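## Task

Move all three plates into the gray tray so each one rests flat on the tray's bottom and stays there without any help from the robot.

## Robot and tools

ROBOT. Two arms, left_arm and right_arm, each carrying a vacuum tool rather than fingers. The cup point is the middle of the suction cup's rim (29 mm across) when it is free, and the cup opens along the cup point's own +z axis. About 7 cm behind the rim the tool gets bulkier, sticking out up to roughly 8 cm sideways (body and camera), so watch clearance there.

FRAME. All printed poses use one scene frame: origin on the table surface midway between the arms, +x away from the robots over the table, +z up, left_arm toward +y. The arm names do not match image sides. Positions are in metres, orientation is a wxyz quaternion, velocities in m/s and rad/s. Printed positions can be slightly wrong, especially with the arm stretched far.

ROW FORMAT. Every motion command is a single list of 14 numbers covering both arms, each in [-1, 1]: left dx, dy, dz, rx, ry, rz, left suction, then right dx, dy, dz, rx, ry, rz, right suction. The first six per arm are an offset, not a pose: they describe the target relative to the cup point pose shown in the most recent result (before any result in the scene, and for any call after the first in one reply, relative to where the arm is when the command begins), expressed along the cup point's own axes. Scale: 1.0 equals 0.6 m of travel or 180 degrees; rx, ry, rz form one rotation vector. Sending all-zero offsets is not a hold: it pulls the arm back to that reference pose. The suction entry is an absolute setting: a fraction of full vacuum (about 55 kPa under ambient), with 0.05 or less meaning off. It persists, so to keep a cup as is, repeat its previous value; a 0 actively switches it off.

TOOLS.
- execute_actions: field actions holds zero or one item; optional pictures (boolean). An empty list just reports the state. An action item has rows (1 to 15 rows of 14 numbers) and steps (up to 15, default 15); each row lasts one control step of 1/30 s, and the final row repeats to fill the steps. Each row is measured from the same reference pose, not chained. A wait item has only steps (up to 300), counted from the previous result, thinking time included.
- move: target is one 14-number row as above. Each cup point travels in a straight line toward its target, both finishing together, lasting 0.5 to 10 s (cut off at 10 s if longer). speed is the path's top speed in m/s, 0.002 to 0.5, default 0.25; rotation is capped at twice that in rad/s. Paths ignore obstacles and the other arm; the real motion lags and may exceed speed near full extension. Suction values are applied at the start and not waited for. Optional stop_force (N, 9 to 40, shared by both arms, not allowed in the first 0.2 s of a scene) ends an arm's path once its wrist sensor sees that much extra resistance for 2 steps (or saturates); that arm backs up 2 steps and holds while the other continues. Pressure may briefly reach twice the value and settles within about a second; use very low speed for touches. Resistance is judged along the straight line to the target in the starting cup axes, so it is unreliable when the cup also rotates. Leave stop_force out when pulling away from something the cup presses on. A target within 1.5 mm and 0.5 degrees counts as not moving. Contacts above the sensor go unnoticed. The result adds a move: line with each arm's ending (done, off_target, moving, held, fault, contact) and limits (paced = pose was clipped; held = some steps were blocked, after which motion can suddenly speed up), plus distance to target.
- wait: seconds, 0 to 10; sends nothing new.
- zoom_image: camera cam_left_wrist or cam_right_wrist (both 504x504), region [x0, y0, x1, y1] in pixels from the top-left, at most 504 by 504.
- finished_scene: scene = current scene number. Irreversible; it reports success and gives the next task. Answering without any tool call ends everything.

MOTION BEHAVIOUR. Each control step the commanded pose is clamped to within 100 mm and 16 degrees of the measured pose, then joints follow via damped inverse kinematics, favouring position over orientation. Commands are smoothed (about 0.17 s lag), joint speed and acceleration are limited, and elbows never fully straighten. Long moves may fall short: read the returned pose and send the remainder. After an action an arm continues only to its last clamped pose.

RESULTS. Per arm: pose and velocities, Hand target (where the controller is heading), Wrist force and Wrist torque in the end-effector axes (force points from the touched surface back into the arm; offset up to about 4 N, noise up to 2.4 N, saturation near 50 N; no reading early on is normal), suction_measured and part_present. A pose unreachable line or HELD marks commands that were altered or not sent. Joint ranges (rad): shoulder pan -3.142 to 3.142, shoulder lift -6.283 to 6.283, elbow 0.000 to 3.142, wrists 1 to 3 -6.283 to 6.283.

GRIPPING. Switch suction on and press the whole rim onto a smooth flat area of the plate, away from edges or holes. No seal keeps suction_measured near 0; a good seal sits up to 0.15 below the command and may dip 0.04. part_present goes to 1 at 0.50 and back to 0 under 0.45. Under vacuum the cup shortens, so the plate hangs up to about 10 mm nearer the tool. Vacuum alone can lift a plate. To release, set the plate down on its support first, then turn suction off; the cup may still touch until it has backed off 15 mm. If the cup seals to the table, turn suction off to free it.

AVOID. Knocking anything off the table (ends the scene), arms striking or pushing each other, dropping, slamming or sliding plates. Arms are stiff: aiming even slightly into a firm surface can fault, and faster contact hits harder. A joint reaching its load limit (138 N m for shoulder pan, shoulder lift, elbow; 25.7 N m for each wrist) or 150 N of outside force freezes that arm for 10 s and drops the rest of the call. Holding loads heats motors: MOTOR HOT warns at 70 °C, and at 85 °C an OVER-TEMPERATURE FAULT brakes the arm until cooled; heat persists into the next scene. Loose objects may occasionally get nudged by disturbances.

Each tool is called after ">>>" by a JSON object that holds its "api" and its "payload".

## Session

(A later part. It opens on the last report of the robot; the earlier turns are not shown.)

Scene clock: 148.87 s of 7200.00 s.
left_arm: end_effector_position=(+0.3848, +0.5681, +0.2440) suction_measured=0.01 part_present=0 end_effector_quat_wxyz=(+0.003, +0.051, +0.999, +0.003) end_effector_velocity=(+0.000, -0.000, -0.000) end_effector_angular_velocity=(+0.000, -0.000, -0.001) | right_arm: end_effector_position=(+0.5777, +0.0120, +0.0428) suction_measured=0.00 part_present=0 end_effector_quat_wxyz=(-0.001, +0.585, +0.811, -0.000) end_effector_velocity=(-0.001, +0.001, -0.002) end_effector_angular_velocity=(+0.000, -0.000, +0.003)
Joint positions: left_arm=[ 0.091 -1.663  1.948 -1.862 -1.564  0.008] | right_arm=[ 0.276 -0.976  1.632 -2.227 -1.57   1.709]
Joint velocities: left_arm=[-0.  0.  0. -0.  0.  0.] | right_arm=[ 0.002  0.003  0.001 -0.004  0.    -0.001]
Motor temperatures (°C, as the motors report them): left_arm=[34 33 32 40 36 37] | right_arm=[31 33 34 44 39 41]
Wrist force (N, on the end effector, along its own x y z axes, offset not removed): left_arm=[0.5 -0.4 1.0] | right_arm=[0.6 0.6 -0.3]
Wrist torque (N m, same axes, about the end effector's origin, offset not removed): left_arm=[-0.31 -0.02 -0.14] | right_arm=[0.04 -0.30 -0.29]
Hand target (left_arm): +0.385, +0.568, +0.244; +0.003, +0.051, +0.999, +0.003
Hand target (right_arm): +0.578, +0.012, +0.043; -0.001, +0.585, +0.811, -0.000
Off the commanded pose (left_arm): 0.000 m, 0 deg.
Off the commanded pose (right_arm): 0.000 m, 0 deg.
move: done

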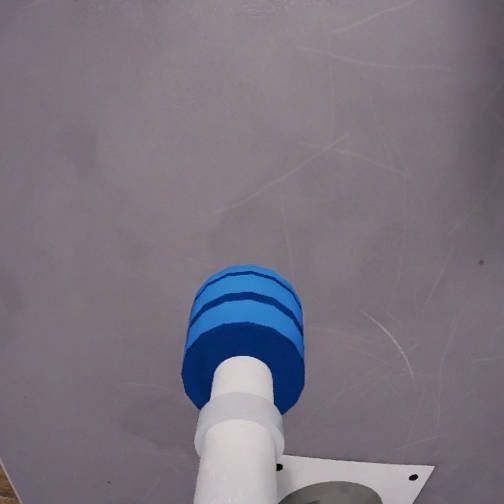

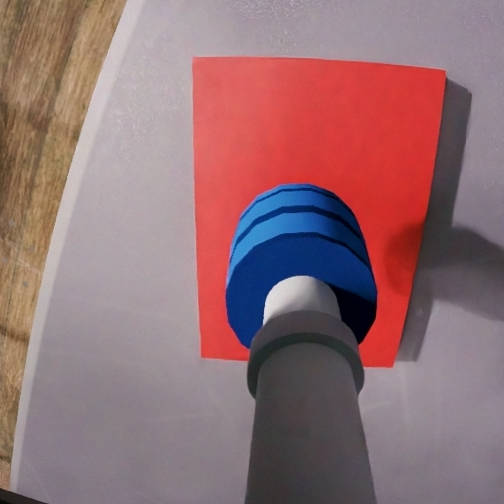

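>>> {"api": "move", "payload": {"target": [0,0,0,0,0,0,0,0,0,0.085,0,0,0,1], "speed": 0.012, "stop_force": 10}}

>>> {"api": "move", "payload": {"target": [0,0,0,0,0,0,0,0,0,-0.17,0,0,0,1]}}

>>> {"api": "move", "payload": {"target": [0,0,0,0,0,0,0,-0.462,-0.467,0,0,0,-0.515,1], "speed": 0.35}}

>>> {"api": "move", "payload": {"target": [0,0,0,0,0,0,0,0,0,0.11,0,0,0,1], "speed": 0.05}}

Scene clock: 160.93 s of 7200.00 s.
left_arm: end_effector_position=(+0.3848, +0.5681, +0.2440) suction_measured=0.01 part_present=0 end_effector_quat_wxyz=(+0.003, +0.051, +0.999, +0.003) end_effector_velocity=(-0.000, +0.000, -0.000) end_effector_angular_velocity=(-0.001, +0.001, +0.001) | right_arm: end_effector_position=(+0.5777, +0.0120, -0.0004) suction_measured=0.98 part_present=1 end_effector_quat_wxyz=(-0.001, +0.585, +0.811, -0.000) end_effector_velocity=(-0.000, -0.001, +0.002) end_effector_angular_velocity=(-0.002, +0.003, -0.001)
Joint positions: left_arm=[ 0.091 -1.663  1.948 -1.862 -1.564  0.008] | right_arm=[ 0.276 -0.91   1.656 -2.317 -1.57   1.709]
Joint velocities: left_arm=[ 0.001  0.     0.     0.    -0.001 -0.   ] | right_arm=[-0.    -0.004 -0.001  0.009 -0.     0.   ]
Motor temperatures (°C, as the motors report them): left_arm=[34 33 32 40 36 37] | right_arm=[31 33 34 44 39 41]
Wrist force (N, on the end effector, along its own x y z axes, offset not removed): left_arm=[-1.3 2.1 0.6] | right_arm=[3.6 -2.3 -28.7]
Wrist torque (N m, same axes, about the end effector's origin, offset not removed): left_arm=[0.19 0.17 -0.01] | right_arm=[-0.38 -0.54 -0.20]
Hand target (left_arm): +0.385, +0.568, +0.244; +0.003, +0.051, +0.999, +0.003
Hand target (right_arm): +0.578, +0.012, +0.000; -0.001, +0.585, +0.811, -0.000
Off the commanded pose (left_arm): 0.000 m, 0 deg.
Off the commanded pose (right_arm): 0.008 m, 0 deg.
After step 90, 5.10 s passed at rest.
move: contact (right_arm)

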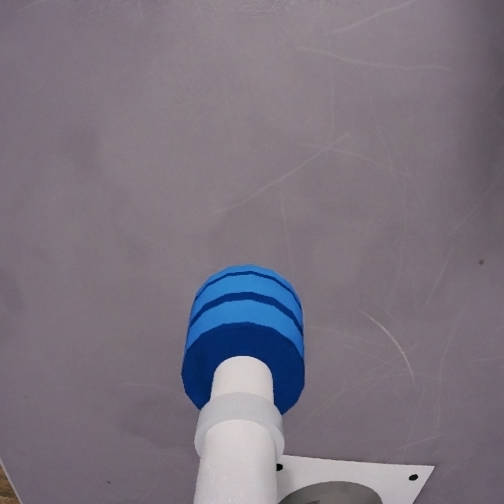

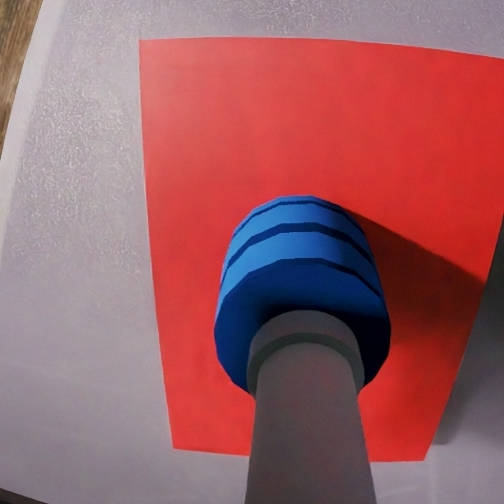

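Scene clock: 161.93 s of 7200.00 s.
left_arm: end_effector_position=(+0.3848, +0.5681, +0.2440) suction_measured=0.01 part_present=0 end_effector_quat_wxyz=(+0.003, +0.051, +0.999, +0.003) end_effector_velocity=(-0.000, +0.001, -0.000) end_effector_angular_velocity=(-0.000, +0.000, +0.003) | right_arm: end_effector_position=(+0.5778, +0.0121, +0.1015) suction_measured=1.00 part_present=1 end_effector_quat_wxyz=(-0.001, +0.585, +0.811, -0.000) end_effector_velocity=(+0.001, -0.001, +0.002) end_effector_angular_velocity=(-0.000, +0.000, -0.002)
Joint positions: left_arm=[ 0.091 -1.663  1.948 -1.862 -1.564  0.008] | right_arm=[ 0.276 -1.053  1.582 -2.1   -1.57   1.709]
Joint velocities: left_arm=[ 0.003  0.     0.     0.    -0.     0.   ] | right_arm=[-0.002 -0.002 -0.002  0.004  0.    -0.   ]
Motor temperatures (°C, as the motors report them): left_arm=[34 33 32 40 36 37] | right_arm=[31 33 34 44 39 41]
Wrist force (N, on the end effector, along its own x y z axes, offset not removed): left_arm=[1.7 5.7 -0.4] | right_arm=[3.0 0.1 1.3]
Wrist torque (N m, same axes, about the end effector's origin, offset not removed): left_arm=[0.54 0.14 -0.09] | right_arm=[-0.09 -0.59 -0.10]
Hand target (left_arm): +0.385, +0.568, +0.244; +0.003, +0.051, +0.999, +0.003
Hand target (right_arm): +0.578, +0.012, +0.102; -0.001, +0.585, +0.811, -0.000
Off the commanded pose (left_arm): 0.000 m, 0 deg.
Off the commanded pose (right_arm): 0.000 m, 0 deg.
move: done

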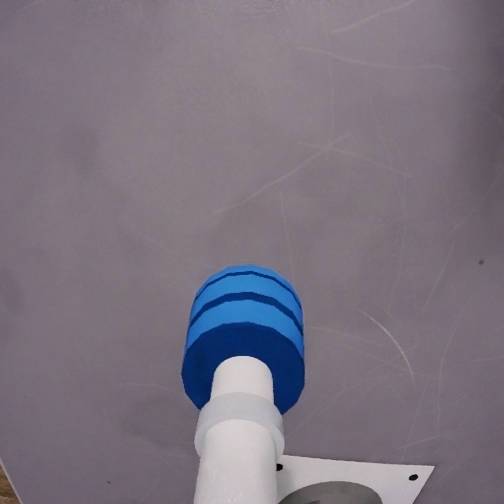

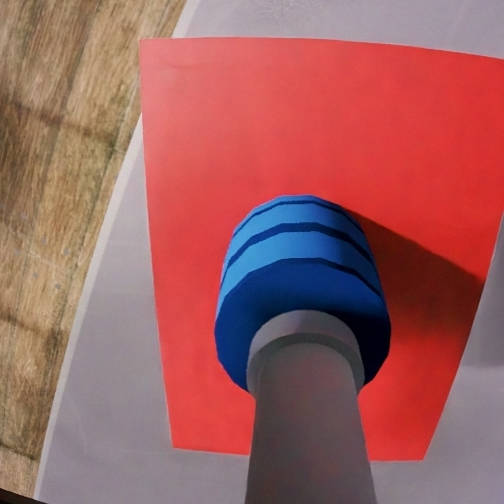

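Scene clock: 164.83 s of 7200.00 s.
left_arm: end_effector_position=(+0.3848, +0.5681, +0.2440) suction_measured=0.01 part_present=0 end_effector_quat_wxyz=(+0.003, +0.051, +0.999, +0.003) end_effector_velocity=(-0.000, +0.000, +0.000) end_effector_angular_velocity=(-0.000, -0.000, +0.001) | right_arm: end_effector_position=(+0.4001, -0.3397, +0.1023) suction_measured=1.00 part_present=1 end_effector_quat_wxyz=(-0.000, -0.183, +0.983, +0.000) end_effector_velocity=(-0.001, -0.001, +0.000) end_effector_angular_velocity=(+0.004, -0.001, +0.010)
Joint positions: left_arm=[ 0.091 -1.663  1.948 -1.862 -1.564  0.008] | right_arm=[-0.416 -1.77   2.443 -2.244 -1.571 -0.6  ]
Joint velocities: left_arm=[ 0.001 -0.    -0.     0.    -0.    -0.   ] | right_arm=[-0.008 -0.006  0.003  0.003  0.004 -0.018]
Motor temperatures (°C, as the motors report them): left_arm=[34 33 32 40 36 37] | right_arm=[31 33 34 44 39 41]
Wrist force (N, on the end effector, along its own x y z axes, offset not removed): left_arm=[1.9 2.3 0.4] | right_arm=[3.1 0.6 0.1]
Wrist torque (N m, same axes, about the end effector's origin, offset not removed): left_arm=[0.22 0.00 0.06] | right_arm=[-0.02 -0.60 -0.13]
Hand target (left_arm): +0.385, +0.568, +0.244; +0.003, +0.051, +0.999, +0.003
Hand target (right_arm): +0.400, -0.340, +0.102; +0.000, -0.183, +0.983, +0.000
Off the commanded pose (left_arm): 0.000 m, 0 deg.
Off the commanded pose (right_arm): 0.001 m, 0 deg.
move: done

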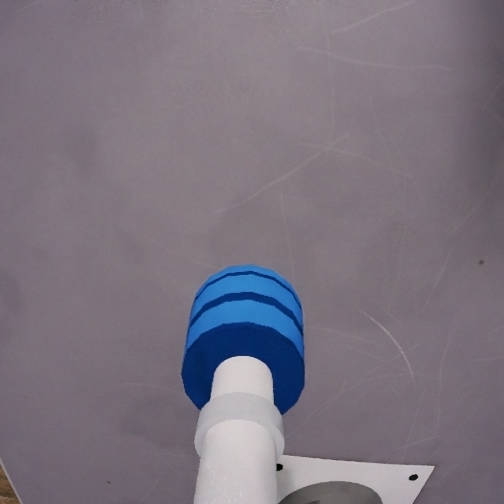

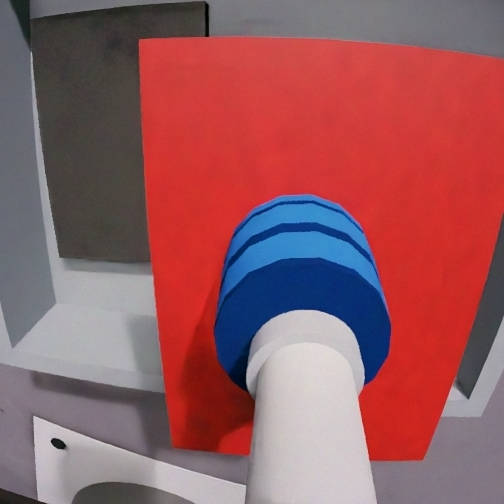

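Scene clock: 166.53 s of 7200.00 s.
left_arm: end_effector_position=(+0.3848, +0.5681, +0.2440) suction_measured=0.01 part_present=0 end_effector_quat_wxyz=(+0.003, +0.051, +0.999, +0.003) end_effector_velocity=(+0.000, +0.000, +0.000) end_effector_angular_velocity=(+0.000, -0.000, +0.000) | right_arm: end_effector_position=(+0.4000, -0.3398, +0.0364) suction_measured=1.00 part_present=1 end_effector_quat_wxyz=(-0.000, -0.183, +0.983, +0.000) end_effector_velocity=(+0.000, +0.001, -0.002) end_effector_angular_velocity=(-0.000, -0.000, +0.003)
Joint positions: left_arm=[ 0.091 -1.663  1.948 -1.862 -1.564  0.008] | right_arm=[-0.417 -1.584  2.534 -2.52  -1.571 -0.601]
Joint velocities: left_arm=[ 0.  0. -0. -0.  0. -0.] | right_arm=[ 0.002  0.009  0.002 -0.011 -0.    -0.001]
Motor temperatures (°C, as the motors report them): left_arm=[34 33 32 40 36 37] | right_arm=[31 33 34 44 39 41]
Wrist force (N, on the end effector, along its own x y z axes, offset not removed): left_arm=[-2.4 -0.5 2.1] | right_arm=[2.3 2.8 1.6]
Wrist torque (N m, same axes, about the end effector's origin, offset not removed): left_arm=[-0.06 0.36 0.13] | right_arm=[0.24 -0.38 -0.22]
Hand target (left_arm): +0.385, +0.568, +0.244; +0.003, +0.051, +0.999, +0.003
Hand target (right_arm): +0.400, -0.340, +0.036; -0.000, -0.183, +0.983, +0.000
Off the commanded pose (left_arm): 0.000 m, 0 deg.
Off the commanded pose (right_arm): 0.000 m, 0 deg.
move: done

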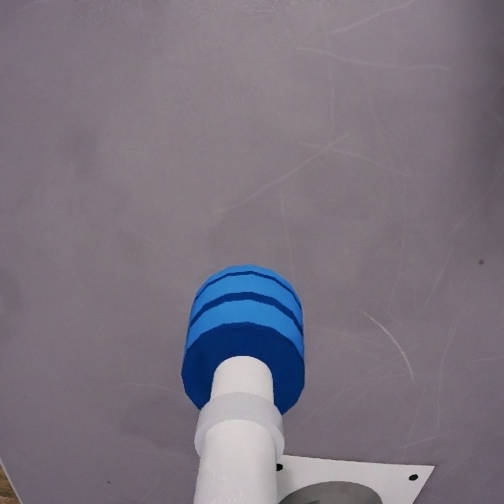

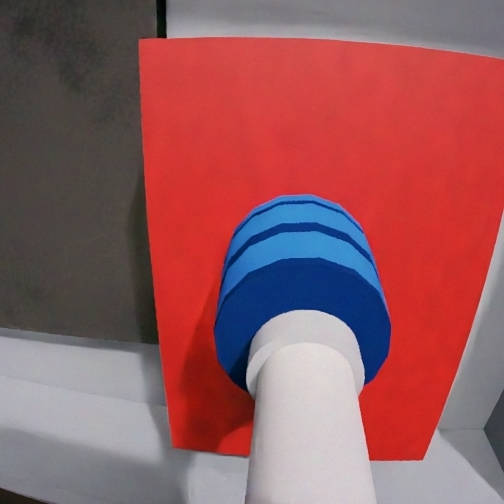

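>>> {"api": "move", "payload": {"target": [0,0,0,0,0,0,0,0,0,0.07,0,0,0,1], "speed": 0.012, "stop_force": 10}}

>>> {"api": "execute_actions", "payload": {"actions": [{"rows":[[0,0,0,0,0,0,0,0,0,0,0,0,0,0]],"steps":6}], "pictures": false}}

>>> {"api": "move", "payload": {"target": [0,0,0,0,0,0,0,0,0,-0.3,0,0,0,0]}}

>>> {"api": "move", "payload": {"target": [0,0,0,0,0,0,0,-0.103,0.8,0.13,0,0,0.433,0], "speed": 0.4}}

Scene clock: 176.83 s of 7200.00 s.
left_arm: end_effector_position=(+0.3848, +0.5681, +0.2440) suction_measured=0.01 part_present=0 end_effector_quat_wxyz=(+0.003, +0.051, +0.999, +0.003) end_effector_velocity=(+0.000, -0.001, -0.000) end_effector_angular_velocity=(+0.000, +0.000, -0.001) | right_arm: end_effector_position=(+0.3999, -0.3398, +0.0026) suction_measured=1.00 part_present=1 end_effector_quat_wxyz=(-0.000, -0.183, +0.983, +0.000) end_effector_velocity=(-0.001, -0.000, +0.003) end_effector_angular_velocity=(+0.001, +0.006, -0.001)
Joint positions: left_arm=[ 0.091 -1.663  1.948 -1.862 -1.564  0.008] | right_arm=[-0.417 -1.463  2.567 -2.674 -1.571 -0.601]
Joint velocities: left_arm=[-0.001  0.     0.    -0.     0.    -0.   ] | right_arm=[-0.001 -0.013 -0.003  0.021  0.     0.   ]
Motor temperatures (°C, as the motors report them): left_arm=[34 33 32 40 36 37] | right_arm=[31 33 34 44 39 41]
Wrist force (N, on the end effector, along its own x y z axes, offset not removed): left_arm=[-4.1 -1.1 2.0] | right_arm=[-3.2 -0.6 -29.1]
Wrist torque (N m, same axes, about the end effector's origin, offset not removed): left_arm=[-0.35 0.54 0.15] | right_arm=[0.13 -0.13 -0.07]
Hand target (left_arm): +0.385, +0.568, +0.244; +0.003, +0.051, +0.999, +0.003
Hand target (right_arm): +0.400, -0.340, +0.003; -0.000, -0.183, +0.983, +0.000
Off the commanded pose (left_arm): 0.000 m, 0 deg.
Off the commanded pose (right_arm): 0.008 m, 0 deg.
After step 90, 4.13 s passed at rest.
move: contact (right_arm)

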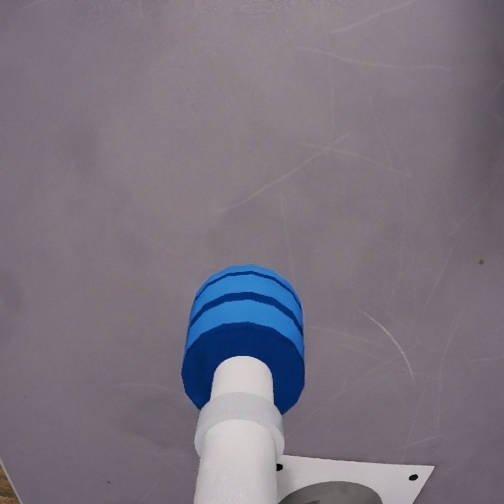

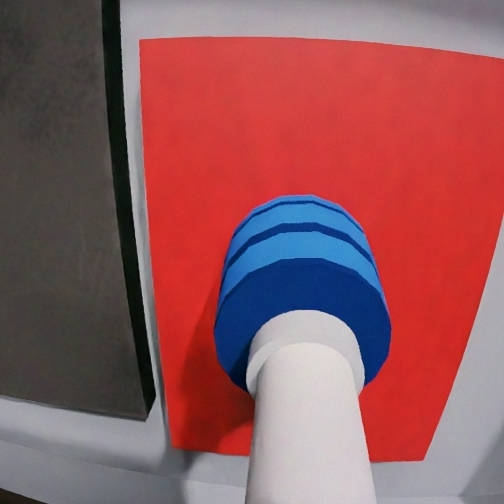

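Scene clock: 177.03 s of 7200.00 s.
left_arm: end_effector_position=(+0.3848, +0.5681, +0.2440) suction_measured=0.01 part_present=0 end_effector_quat_wxyz=(+0.003, +0.051, +0.999, +0.003) end_effector_velocity=(+0.000, +0.000, +0.000) end_effector_angular_velocity=(-0.000, -0.000, +0.000) | right_arm: end_effector_position=(+0.3999, -0.3398, +0.0027) suction_measured=0.00 part_present=0 end_effector_quat_wxyz=(-0.000, -0.183, +0.983, +0.000) end_effector_velocity=(+0.001, -0.000, +0.001) end_effector_angular_velocity=(-0.001, -0.004, -0.003)
Joint positions: left_arm=[ 0.091 -1.663  1.948 -1.862 -1.564  0.008] | right_arm=[-0.417 -1.463  2.567 -2.674 -1.571 -0.601]
Joint velocities: left_arm=[ 0. -0. -0. -0. -0.  0.] | right_arm=[-0.001 -0.001 -0.    -0.003  0.     0.002]
Motor temperatures (°C, as the motors report them): left_arm=[34 33 32 40 36 37] | right_arm=[31 33 34 44 39 41]
Wrist force (N, on the end effector, along its own x y z axes, offset not removed): left_arm=[-2.1 0.5 -0.6] | right_arm=[1.4 0.7 -38.2]
Wrist torque (N m, same axes, about the end effector's origin, offset not removed): left_arm=[0.01 0.41 -0.06] | right_arm=[0.03 -0.13 -0.09]
Hand target (left_arm): +0.385, +0.568, +0.244; +0.003, +0.051, +0.999, +0.003
Hand target (right_arm): +0.400, -0.340, +0.003; -0.000, -0.183, +0.983, +0.000
Off the commanded pose (left_arm): 0.000 m, 0 deg.
Off the commanded pose (right_arm): 0.000 m, 0 deg.
Steps of this call (steps 1 to 6: all 6 steps of this action). Readings (end_effector_position | what the end effector reports):
1: left_arm (+0.3848, +0.5681, +0.2440) | right_arm (+0.3998, -0.3398, +0.0027) | left_arm suction_measured=0.01 part_present=0 | right_arm suction_measured=0.66 part_present=1
2: left_arm (+0.3848, +0.5681, +0.2440) | right_arm (+0.3998, -0.3398, +0.0027) | left_arm suction_measured=0.01 part_present=0 | right_arm suction_measured=0.00 part_present=0
4: left_arm (+0.3848, +0.5681, +0.2440) | right_arm (+0.3998, -0.3398, +0.0027) | left_arm suction_measured=0.01 part_present=0 | right_arm suction_measured=0.00 part_present=0
6: the state above

Scene clock: 178.60 s of 7200.00 s.
left_arm: end_effector_position=(+0.3848, +0.5681, +0.2440) suction_measured=0.01 part_present=0 end_effector_quat_wxyz=(+0.003, +0.051, +0.999, +0.003) end_effector_velocity=(+0.000, +0.000, +0.000) end_effector_angular_velocity=(+0.000, -0.000, +0.000) | right_arm: end_effector_position=(+0.4001, -0.3397, +0.1828) suction_measured=0.00 part_present=0 end_effector_quat_wxyz=(-0.000, -0.183, +0.983, +0.000) end_effector_velocity=(-0.001, +0.000, +0.002) end_effector_angular_velocity=(+0.000, +0.001, +0.000)
Joint positions: left_arm=[ 0.091 -1.663  1.948 -1.862 -1.564  0.008] | right_arm=[-0.416 -1.907  2.296 -1.96  -1.571 -0.6  ]
Joint velocities: left_arm=[ 0.  0. -0. -0.  0.  0.] | right_arm=[-0.    -0.003 -0.003  0.008  0.    -0.   ]
Motor temperatures (°C, as the motors report them): left_arm=[34 33 32 40 36 37] | right_arm=[31 33 34 44 39 41]
Wrist force (N, on the end effector, along its own x y z axes, offset not removed): left_arm=[-0.8 0.3 -0.9] | right_arm=[2.1 -0.9 0.5]
Wrist torque (N m, same axes, about the end effector's origin, offset not removed): left_arm=[-0.34 0.30 0.09] | right_arm=[-0.35 -0.41 -0.24]
Hand target (left_arm): +0.385, +0.568, +0.244; +0.003, +0.051, +0.999, +0.003
Hand target (right_arm): +0.400, -0.340, +0.183; -0.000, -0.183, +0.983, +0.000
Off the commanded pose (left_arm): 0.000 m, 0 deg.
Off the commanded pose (right_arm): 0.000 m, 0 deg.
move: done

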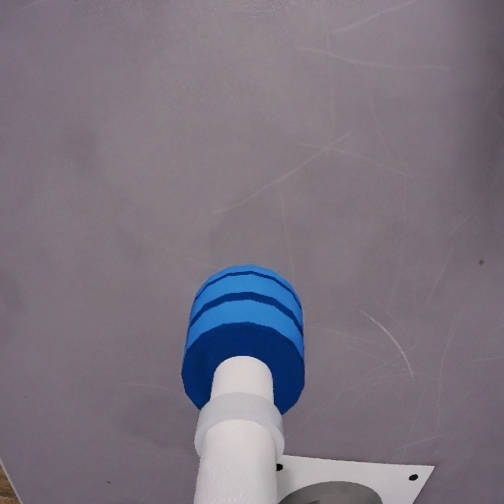

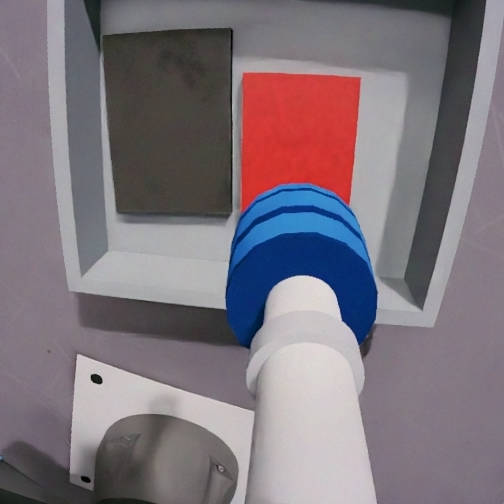

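Scene clock: 180.93 s of 7200.00 s.
left_arm: end_effector_position=(+0.3848, +0.5681, +0.2440) suction_measured=0.01 part_present=0 end_effector_quat_wxyz=(+0.003, +0.051, +0.999, +0.003) end_effector_velocity=(+0.000, -0.000, +0.000) end_effector_angular_velocity=(+0.000, -0.000, -0.000) | right_arm: end_effector_position=(+0.2844, +0.1307, +0.1039) suction_measured=0.00 part_present=0 end_effector_quat_wxyz=(-0.001, +0.476, +0.880, -0.000) end_effector_velocity=(+0.000, +0.002, -0.000) end_effector_angular_velocity=(-0.003, -0.000, -0.006)
Joint positions: left_arm=[ 0.091 -1.663  1.948 -1.862 -1.564  0.008] | right_arm=[ 0.742 -1.238  1.858 -2.19  -1.569  1.917]
Joint velocities: left_arm=[-0. -0. -0.  0.  0. -0.] | right_arm=[ 0.003  0.005 -0.008  0.005 -0.002  0.009]
Motor temperatures (°C, as the motors report them): left_arm=[34 33 32 40 36 37] | right_arm=[31 33 34 44 39 41]
Wrist force (N, on the end effector, along its own x y z axes, offset not removed): left_arm=[2.2 0.4 4.4] | right_arm=[-1.3 -0.5 -1.1]
Wrist torque (N m, same axes, about the end effector's origin, offset not removed): left_arm=[-0.02 0.01 -0.18] | right_arm=[-0.08 -0.01 -0.25]
Hand target (left_arm): +0.385, +0.568, +0.244; +0.003, +0.051, +0.999, +0.003
Hand target (right_arm): +0.284, +0.131, +0.104; -0.001, +0.476, +0.879, -0.000
Off the commanded pose (left_arm): 0.000 m, 0 deg.
Off the commanded pose (right_arm): 0.001 m, 0 deg.
move: done

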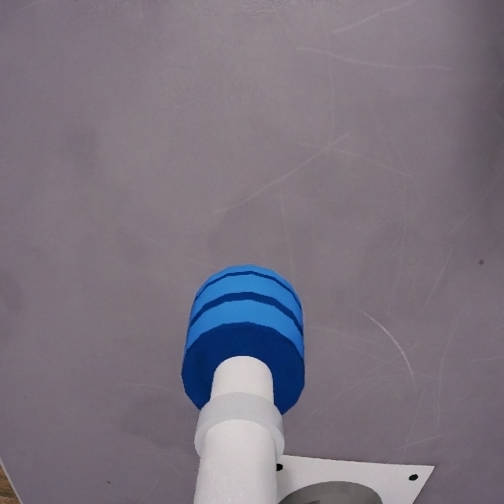

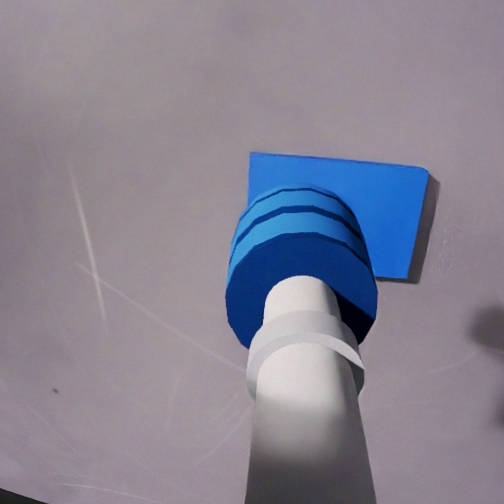

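>>> {"api": "move", "payload": {"target": [0,0,0,0,0,0,0,0.032,-0.023,0.09,0,0,0.03,1]}}

>>> {"api": "move", "payload": {"target": [0,0,0,0,0,0,0,0,0,0.09,0,0,0,1], "speed": 0.012, "stop_force": 10}}

Scene clock: 185.93 s of 7200.00 s.
left_arm: end_effector_position=(+0.3848, +0.5681, +0.2440) suction_measured=0.01 part_present=0 end_effector_quat_wxyz=(+0.003, +0.051, +0.999, +0.003) end_effector_velocity=(+0.000, -0.000, +0.000) end_effector_angular_velocity=(+0.000, -0.000, -0.001) | right_arm: end_effector_position=(+0.2623, +0.1391, +0.0501) suction_measured=0.00 part_present=0 end_effector_quat_wxyz=(-0.001, +0.517, +0.856, -0.000) end_effector_velocity=(-0.001, +0.000, -0.002) end_effector_angular_velocity=(-0.000, -0.000, -0.002)
Joint positions: left_arm=[ 0.091 -1.663  1.948 -1.862 -1.564  0.008] | right_arm=[ 0.783 -1.154  1.91  -2.325 -1.569  2.052]
Joint velocities: left_arm=[-0.001  0.    -0.    -0.     0.     0.   ] | right_arm=[ 0.002  0.004  0.001 -0.005 -0.     0.003]
Motor temperatures (°C, as the motors report them): left_arm=[34 33 32 40 36 37] | right_arm=[31 33 34 44 39 41]
Wrist force (N, on the end effector, along its own x y z axes, offset not removed): left_arm=[-4.2 -2.4 2.2] | right_arm=[2.0 0.4 -1.2]
Wrist torque (N m, same axes, about the end effector's origin, offset not removed): left_arm=[-0.65 0.65 -0.05] | right_arm=[-0.10 -0.56 -0.23]
Hand target (left_arm): +0.385, +0.568, +0.244; +0.003, +0.051, +0.999, +0.003
Hand target (right_arm): +0.262, +0.139, +0.050; -0.001, +0.517, +0.856, -0.000
Off the commanded pose (left_arm): 0.000 m, 0 deg.
Off the commanded pose (right_arm): 0.000 m, 0 deg.
After step 90, 1.10 s passed at rest.
move: done

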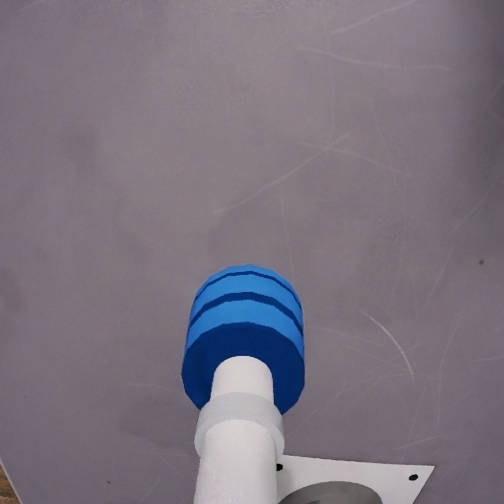

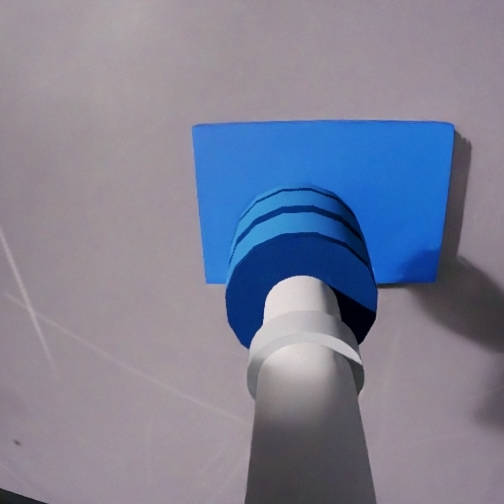

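Scene clock: 190.63 s of 7200.00 s.
left_arm: end_effector_position=(+0.3848, +0.5681, +0.2440) suction_measured=0.01 part_present=0 end_effector_quat_wxyz=(+0.003, +0.051, +0.999, +0.003) end_effector_velocity=(-0.000, +0.000, -0.000) end_effector_angular_velocity=(-0.000, +0.000, +0.001) | right_arm: end_effector_position=(+0.2623, +0.1390, -0.0017) suction_measured=0.99 part_present=1 end_effector_quat_wxyz=(-0.001, +0.517, +0.856, -0.000) end_effector_velocity=(+0.000, -0.001, +0.002) end_effector_angular_velocity=(-0.004, +0.003, -0.001)
Joint positions: left_arm=[ 0.091 -1.663  1.948 -1.862 -1.564  0.008] | right_arm=[ 0.783 -1.059  1.941 -2.452 -1.569  2.052]
Joint velocities: left_arm=[ 0.001 -0.     0.    -0.    -0.     0.   ] | right_arm=[-0.001 -0.004 -0.002  0.011  0.     0.   ]
Motor temperatures (°C, as the motors report them): left_arm=[34 33 32 40 36 37] | right_arm=[31 33 34 44 39 41]
Wrist force (N, on the end effector, along its own x y z axes, offset not removed): left_arm=[2.0 0.1 4.0] | right_arm=[-0.2 -1.6 -38.8]
Wrist torque (N m, same axes, about the end effector's origin, offset not removed): left_arm=[-0.08 -0.18 -0.29] | right_arm=[0.07 -0.28 -0.32]
Hand target (left_arm): +0.385, +0.568, +0.244; +0.003, +0.051, +0.999, +0.003
Hand target (right_arm): +0.262, +0.139, -0.001; -0.001, +0.517, +0.856, -0.000
Off the commanded pose (left_arm): 0.000 m, 0 deg.
Off the commanded pose (right_arm): 0.002 m, 0 deg.
move: contact (right_arm)

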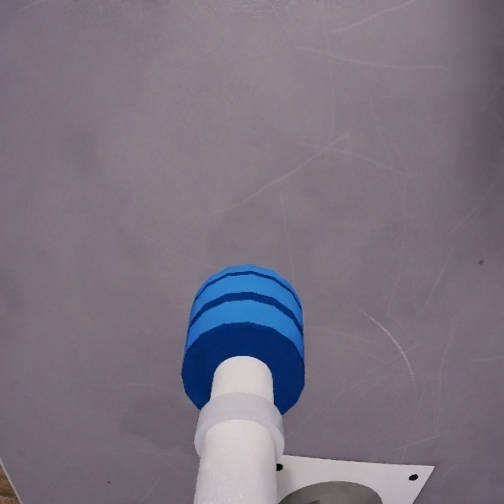

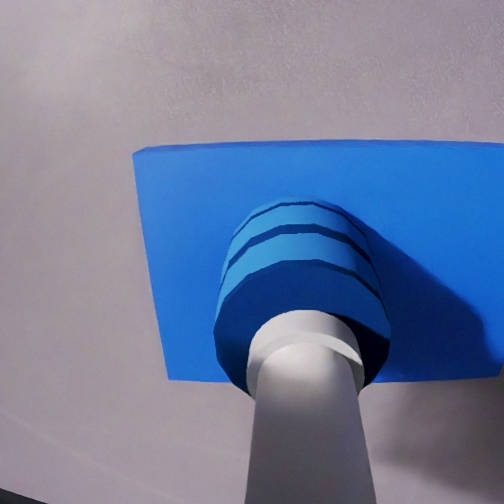

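>>> {"api": "move", "payload": {"target": [0,0,0,0,0,0,0,0,0,-0.17,0,0,0,1]}}

>>> {"api": "move", "payload": {"target": [0,0,0,0,0,0,0,-0.852,-0.035,0,0,0,-0.448,1], "speed": 0.35}}

>>> {"api": "move", "payload": {"target": [0,0,0,0,0,0,0,0,0,0.06,0,0,0,1]}}

Scene clock: 195.93 s of 7200.00 s.
left_arm: end_effector_position=(+0.3848, +0.5681, +0.2440) suction_measured=0.01 part_present=0 end_effector_quat_wxyz=(+0.003, +0.051, +0.999, +0.003) end_effector_velocity=(+0.000, -0.001, -0.000) end_effector_angular_velocity=(+0.001, +0.000, -0.002) | right_arm: end_effector_position=(+0.2624, +0.1391, +0.1002) suction_measured=1.00 part_present=1 end_effector_quat_wxyz=(-0.001, +0.517, +0.856, -0.000) end_effector_velocity=(+0.001, -0.000, +0.002) end_effector_angular_velocity=(-0.001, +0.000, -0.002)
Joint positions: left_arm=[ 0.091 -1.663  1.948 -1.862 -1.564  0.008] | right_arm=[ 0.783 -1.233  1.864 -2.2   -1.569  2.052]
Joint velocities: left_arm=[-0.002 -0.     0.     0.     0.001 -0.   ] | right_arm=[-0.002 -0.002 -0.002  0.005  0.     0.   ]
Motor temperatures (°C, as the motors report them): left_arm=[34 33 32 40 36 37] | right_arm=[31 33 34 44 39 41]
Wrist force (N, on the end effector, along its own x y z axes, offset not removed): left_arm=[-0.1 3.8 3.2] | right_arm=[1.8 1.7 0.4]
Wrist torque (N m, same axes, about the end effector's origin, offset not removed): left_arm=[0.47 0.13 0.02] | right_arm=[0.17 -0.41 -0.06]
Hand target (left_arm): +0.385, +0.568, +0.244; +0.003, +0.051, +0.999, +0.003
Hand target (right_arm): +0.262, +0.139, +0.100; -0.001, +0.517, +0.856, -0.000
Off the commanded pose (left_arm): 0.000 m, 0 deg.
Off the commanded pose (right_arm): 0.000 m, 0 deg.
After step 90, 1.30 s passed at rest.
move: done

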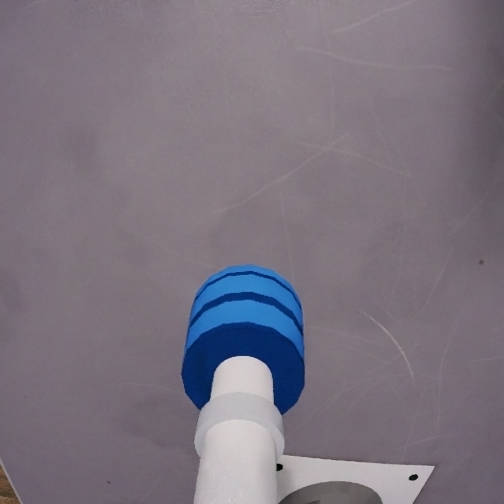

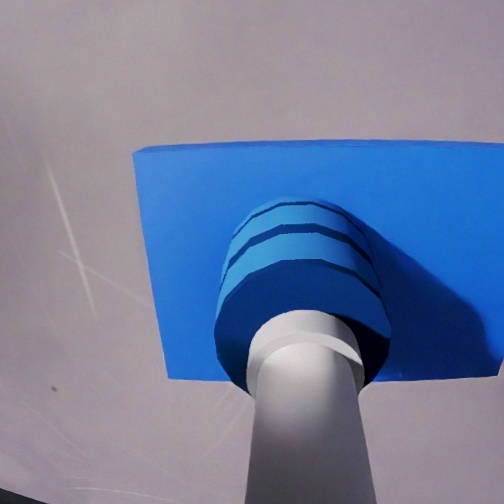

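Scene clock: 198.57 s of 7200.00 s.
left_arm: end_effector_position=(+0.3848, +0.5681, +0.2440) suction_measured=0.01 part_present=0 end_effector_quat_wxyz=(+0.003, +0.051, +0.999, +0.003) end_effector_velocity=(-0.000, +0.000, +0.000) end_effector_angular_velocity=(+0.000, -0.000, +0.001) | right_arm: end_effector_position=(+0.4828, -0.3232, +0.1006) suction_measured=1.00 part_present=1 end_effector_quat_wxyz=(-0.000, -0.160, +0.987, +0.000) end_effector_velocity=(+0.001, -0.002, -0.000) end_effector_angular_velocity=(+0.002, +0.001, +0.007)
Joint positions: left_arm=[ 0.091 -1.663  1.948 -1.862 -1.564  0.008] | right_arm=[-0.33  -1.538  2.244 -2.277 -1.57  -0.467]
Joint velocities: left_arm=[ 0.001 -0.    -0.     0.     0.    -0.   ] | right_arm=[-0.005  0.002 -0.002  0.001  0.002 -0.012]
Motor temperatures (°C, as the motors report them): left_arm=[34 33 32 40 36 37] | right_arm=[31 33 34 44 39 41]
Wrist force (N, on the end effector, along its own x y z axes, offset not removed): left_arm=[-1.5 2.0 1.6] | right_arm=[2.0 1.8 1.0]
Wrist torque (N m, same axes, about the end effector's origin, offset not removed): left_arm=[0.16 0.40 0.18] | right_arm=[0.21 -0.40 -0.31]
Hand target (left_arm): +0.385, +0.568, +0.244; +0.003, +0.051, +0.999, +0.003
Hand target (right_arm): +0.483, -0.323, +0.101; -0.000, -0.160, +0.987, +0.000
Off the commanded pose (left_arm): 0.000 m, 0 deg.
Off the commanded pose (right_arm): 0.001 m, 0 deg.
move: done

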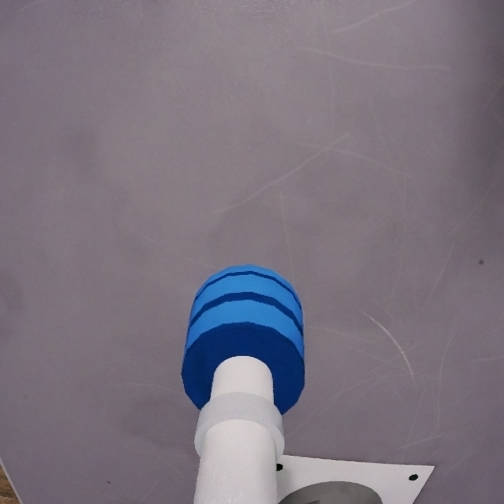

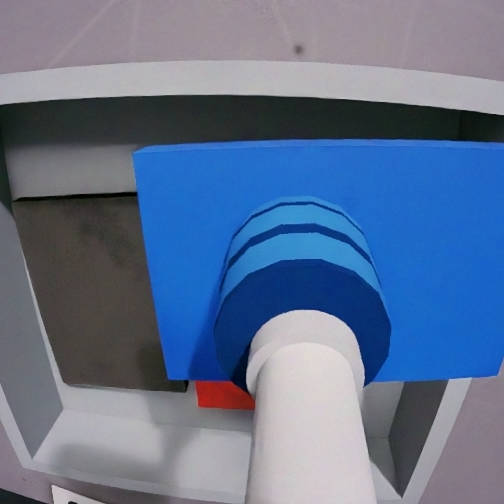

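Scene clock: 199.43 s of 7200.00 s.
left_arm: end_effector_position=(+0.3848, +0.5681, +0.2440) suction_measured=0.01 part_present=0 end_effector_quat_wxyz=(+0.003, +0.051, +0.999, +0.003) end_effector_velocity=(+0.000, -0.000, +0.000) end_effector_angular_velocity=(-0.000, -0.000, -0.001) | right_arm: end_effector_position=(+0.4827, -0.3232, +0.0647) suction_measured=1.00 part_present=1 end_effector_quat_wxyz=(-0.000, -0.160, +0.987, +0.000) end_effector_velocity=(-0.000, +0.000, -0.002) end_effector_angular_velocity=(-0.000, +0.000, -0.000)
Joint positions: left_arm=[ 0.091 -1.663  1.948 -1.862 -1.564  0.008] | right_arm=[-0.33  -1.462  2.287 -2.396 -1.57  -0.467]
Joint velocities: left_arm=[-0.001 -0.    -0.    -0.    -0.    -0.   ] | right_arm=[ 0.001  0.005  0.002 -0.006 -0.     0.001]
Motor temperatures (°C, as the motors report them): left_arm=[34 33 32 40 36 37] | right_arm=[31 33 34 44 39 41]
Wrist force (N, on the end effector, along its own x y z axes, offset not removed): left_arm=[1.2 0.2 1.6] | right_arm=[1.8 -0.1 0.1]
Wrist torque (N m, same axes, about the end effector's origin, offset not removed): left_arm=[0.08 -0.03 -0.07] | right_arm=[-0.20 -0.41 -0.18]
Hand target (left_arm): +0.385, +0.568, +0.244; +0.003, +0.051, +0.999, +0.003
Hand target (right_arm): +0.483, -0.323, +0.065; -0.000, -0.160, +0.987, +0.000
Off the commanded pose (left_arm): 0.000 m, 0 deg.
Off the commanded pose (right_arm): 0.000 m, 0 deg.
move: done

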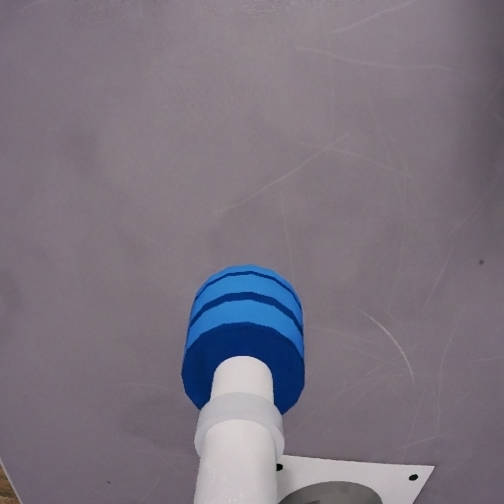

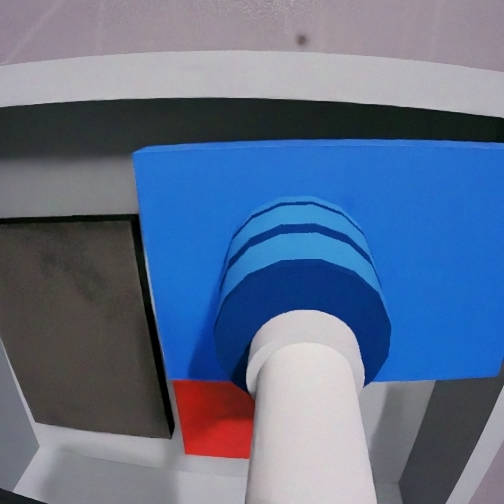

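About 7 mm spare toward the far wall; shifting 3 mm and lowering.

>>> {"api": "move", "payload": {"target": [0,0,0,0,0,0,0,-0.006,0,0.06,0,0,0,1], "speed": 0.03}}

>>> {"api": "move", "payload": {"target": [0,0,0,0,0,0,0,0,0,0.06,0,0,0,1], "speed": 0.01, "stop_force": 10}}

>>> {"api": "execute_actions", "payload": {"actions": [{"rows":[[0,0,0,0,0,0,0,0,0,0,0,0,0,0]],"steps":6}], "pictures": false}}

>>> {"api": "move", "payload": {"target": [0,0,0,0,0,0,0,0,0,-0.2,0,0,0,0]}}

Scene clock: 205.83 s of 7200.00 s.
left_arm: end_effector_position=(+0.3848, +0.5681, +0.2440) suction_measured=0.01 part_present=0 end_effector_quat_wxyz=(+0.003, +0.051, +0.999, +0.003) end_effector_velocity=(+0.000, -0.000, -0.000) end_effector_angular_velocity=(+0.000, +0.000, -0.001) | right_arm: end_effector_position=(+0.4861, -0.3221, +0.0288) suction_measured=1.00 part_present=1 end_effector_quat_wxyz=(-0.000, -0.160, +0.987, +0.000) end_effector_velocity=(+0.000, +0.000, -0.002) end_effector_angular_velocity=(+0.000, -0.001, +0.002)
Joint positions: left_arm=[ 0.091 -1.663  1.948 -1.862 -1.564  0.008] | right_arm=[-0.326 -1.367  2.312 -2.515 -1.57  -0.463]
Joint velocities: left_arm=[-0.001 -0.     0.    -0.     0.    -0.   ] | right_arm=[ 0.001  0.005  0.001 -0.006  0.    -0.001]
Motor temperatures (°C, as the motors report them): left_arm=[34 33 32 40 36 37] | right_arm=[31 33 34 44 39 41]
Wrist force (N, on the end effector, along its own x y z axes, offset not removed): left_arm=[1.3 -1.2 1.7] | right_arm=[3.1 2.9 0.6]
Wrist torque (N m, same axes, about the end effector's origin, offset not removed): left_arm=[-0.26 -0.02 0.11] | right_arm=[0.36 -0.58 -0.27]
Hand target (left_arm): +0.385, +0.568, +0.244; +0.003, +0.051, +0.999, +0.003
Hand target (right_arm): +0.486, -0.322, +0.029; -0.000, -0.160, +0.987, +0.000
Off the commanded pose (left_arm): 0.000 m, 0 deg.
Off the commanded pose (right_arm): 0.000 m, 0 deg.
After step 90, 1.87 s passed at rest.
move: done

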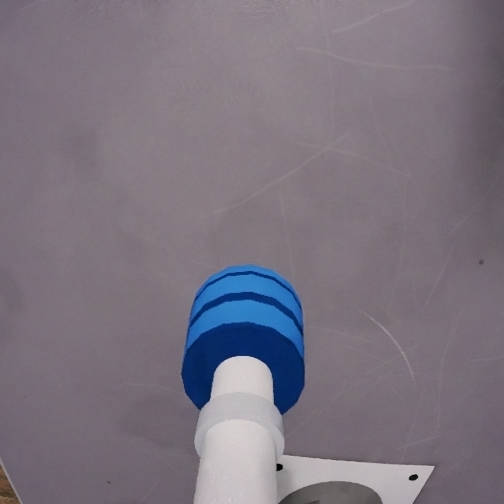

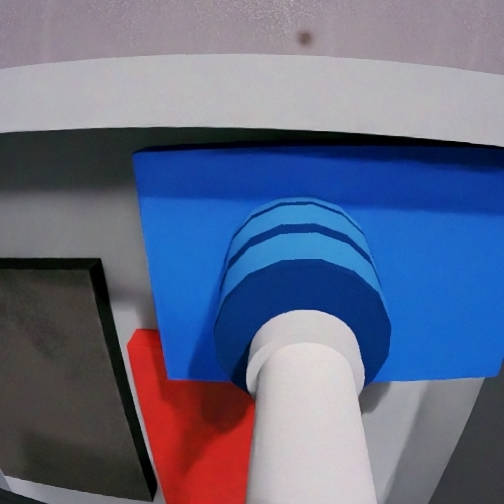

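Scene clock: 208.97 s of 7200.00 s.
left_arm: end_effector_position=(+0.3848, +0.5681, +0.2440) suction_measured=0.01 part_present=0 end_effector_quat_wxyz=(+0.003, +0.051, +0.999, +0.003) end_effector_velocity=(+0.000, +0.000, +0.000) end_effector_angular_velocity=(+0.000, -0.000, +0.001) | right_arm: end_effector_position=(+0.4860, -0.3222, +0.0013) suction_measured=1.00 part_present=1 end_effector_quat_wxyz=(-0.000, -0.160, +0.987, +0.000) end_effector_velocity=(-0.001, +0.000, +0.003) end_effector_angular_velocity=(+0.001, +0.004, -0.001)
Joint positions: left_arm=[ 0.091 -1.663  1.948 -1.862 -1.564  0.008] | right_arm=[-0.326 -1.293  2.331 -2.608 -1.57  -0.463]
Joint velocities: left_arm=[ 0.001  0.    -0.     0.     0.     0.   ] | right_arm=[ 0.    -0.008 -0.002  0.015  0.     0.001]
Motor temperatures (°C, as the motors report them): left_arm=[34 33 32 40 36 37] | right_arm=[31 33 34 44 39 41]
Wrist force (N, on the end effector, along its own x y z axes, offset not removed): left_arm=[-1.7 -3.5 2.3] | right_arm=[-0.8 -2.1 -33.9]
Wrist torque (N m, same axes, about the end effector's origin, offset not removed): left_arm=[-0.56 0.39 0.11] | right_arm=[-0.16 -0.64 -0.16]
Hand target (left_arm): +0.385, +0.568, +0.244; +0.003, +0.051, +0.999, +0.003
Hand target (right_arm): +0.486, -0.322, +0.002; -0.000, -0.160, +0.987, +0.000
Off the commanded pose (left_arm): 0.000 m, 0 deg.
Off the commanded pose (right_arm): 0.008 m, 0 deg.
move: contact (right_arm)

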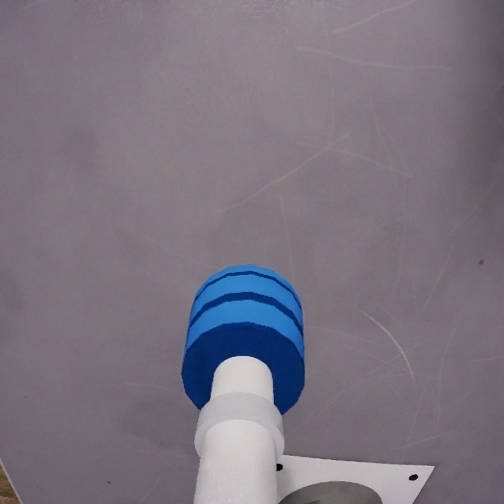

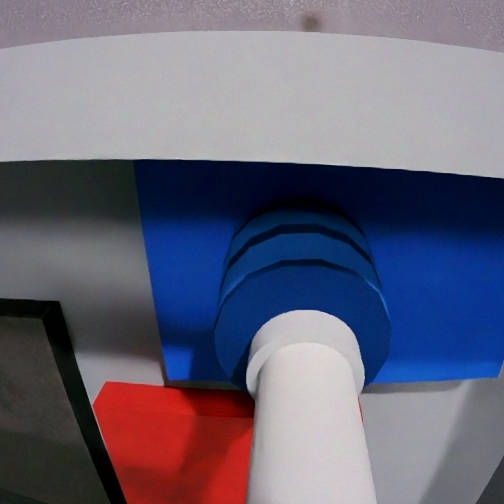

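Scene clock: 209.17 s of 7200.00 s.
left_arm: end_effector_position=(+0.3848, +0.5681, +0.2440) suction_measured=0.01 part_present=0 end_effector_quat_wxyz=(+0.003, +0.051, +0.999, +0.003) end_effector_velocity=(-0.000, +0.001, -0.000) end_effector_angular_velocity=(+0.000, +0.000, +0.001) | right_arm: end_effector_position=(+0.4860, -0.3222, +0.0014) suction_measured=0.00 part_present=0 end_effector_quat_wxyz=(-0.000, -0.160, +0.987, +0.000) end_effector_velocity=(+0.000, +0.000, +0.000) end_effector_angular_velocity=(-0.000, -0.000, +0.002)
Joint positions: left_arm=[ 0.091 -1.663  1.948 -1.862 -1.564  0.008] | right_arm=[-0.326 -1.293  2.331 -2.608 -1.57  -0.463]
Joint velocities: left_arm=[ 0.001 -0.     0.    -0.     0.    -0.   ] | right_arm=[ 0.     0.    -0.    -0.    -0.    -0.002]
Motor temperatures (°C, as the motors report them): left_arm=[34 33 32 40 36 37] | right_arm=[31 33 34 44 39 41]
Wrist force (N, on the end effector, along its own x y z axes, offset not removed): left_arm=[-1.2 -3.2 2.2] | right_arm=[0.8 2.8 -43.3]
Wrist torque (N m, same axes, about the end effector's origin, offset not removed): left_arm=[-0.58 0.11 0.21] | right_arm=[0.31 -0.25 -0.09]
Hand target (left_arm): +0.385, +0.568, +0.244; +0.003, +0.051, +0.999, +0.003
Hand target (right_arm): +0.486, -0.322, +0.001; -0.000, -0.160, +0.987, +0.000
Off the commanded pose (left_arm): 0.000 m, 0 deg.
Off the commanded pose (right_arm): 0.000 m, 0 deg.
Steps of this call (steps 1 to 6: all 6 steps of this action). Readings (end_effector_position | what the end effector reports):
1: left_arm (+0.3848, +0.5681, +0.2440) | right_arm (+0.4860, -0.3221, +0.0014) | left_arm suction_measured=0.01 part_present=0 | right_arm suction_measured=0.66 part_present=1
2: left_arm (+0.3848, +0.5681, +0.2440) | right_arm (+0.4860, -0.3222, +0.0014) | left_arm suction_measured=0.01 part_present=0 | right_arm suction_measured=0.00 part_present=0
4: left_arm (+0.3848, +0.5681, +0.2440) | right_arm (+0.4860, -0.3222, +0.0014) | left_arm suction_measured=0.01 part_present=0 | right_arm suction_measured=0.00 part_present=0
6: the state above

Scene clock: 210.47 s of 7200.00 s.
left_arm: end_effector_position=(+0.3848, +0.5681, +0.2440) suction_measured=0.01 part_present=0 end_effector_quat_wxyz=(+0.003, +0.051, +0.999, +0.003) end_effector_velocity=(-0.000, +0.001, +0.000) end_effector_angular_velocity=(-0.000, -0.000, +0.002) | right_arm: end_effector_position=(+0.4862, -0.3220, +0.1214) suction_measured=0.00 part_present=0 end_effector_quat_wxyz=(+0.000, -0.160, +0.987, +0.000) end_effector_velocity=(-0.000, -0.000, +0.002) end_effector_angular_velocity=(+0.000, +0.002, -0.001)
Joint positions: left_arm=[ 0.091 -1.663  1.948 -1.862 -1.564  0.008] | right_arm=[-0.326 -1.568  2.207 -2.21  -1.57  -0.463]
Joint velocities: left_arm=[ 0.002 -0.    -0.    -0.    -0.    -0.   ] | right_arm=[-0.001 -0.003 -0.004  0.009  0.     0.   ]
Motor temperatures (°C, as the motors report them): left_arm=[34 33 32 40 36 37] | right_arm=[31 33 34 44 39 41]
Wrist force (N, on the end effector, along its own x y z axes, offset not removed): left_arm=[-0.9 1.1 1.9] | right_arm=[2.6 2.5 -1.2]
Wrist torque (N m, same axes, about the end effector's origin, offset not removed): left_arm=[0.16 0.13 0.12] | right_arm=[0.25 -0.50 -0.21]
Hand target (left_arm): +0.385, +0.568, +0.244; +0.003, +0.051, +0.999, +0.003
Hand target (right_arm): +0.486, -0.322, +0.122; +0.000, -0.160, +0.987, +0.000
Off the commanded pose (left_arm): 0.000 m, 0 deg.
Off the commanded pose (right_arm): 0.000 m, 0 deg.
move: done

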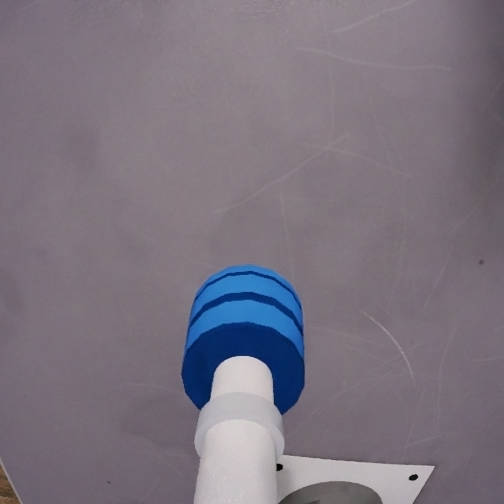

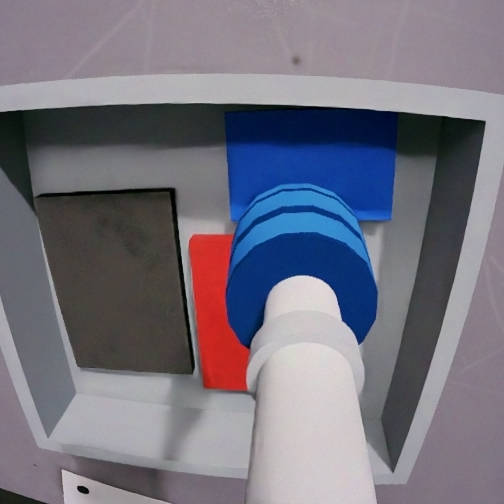

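>>> {"api": "finished_scene", "payload": {"scene": 1}}

The scene is finished: the task was done.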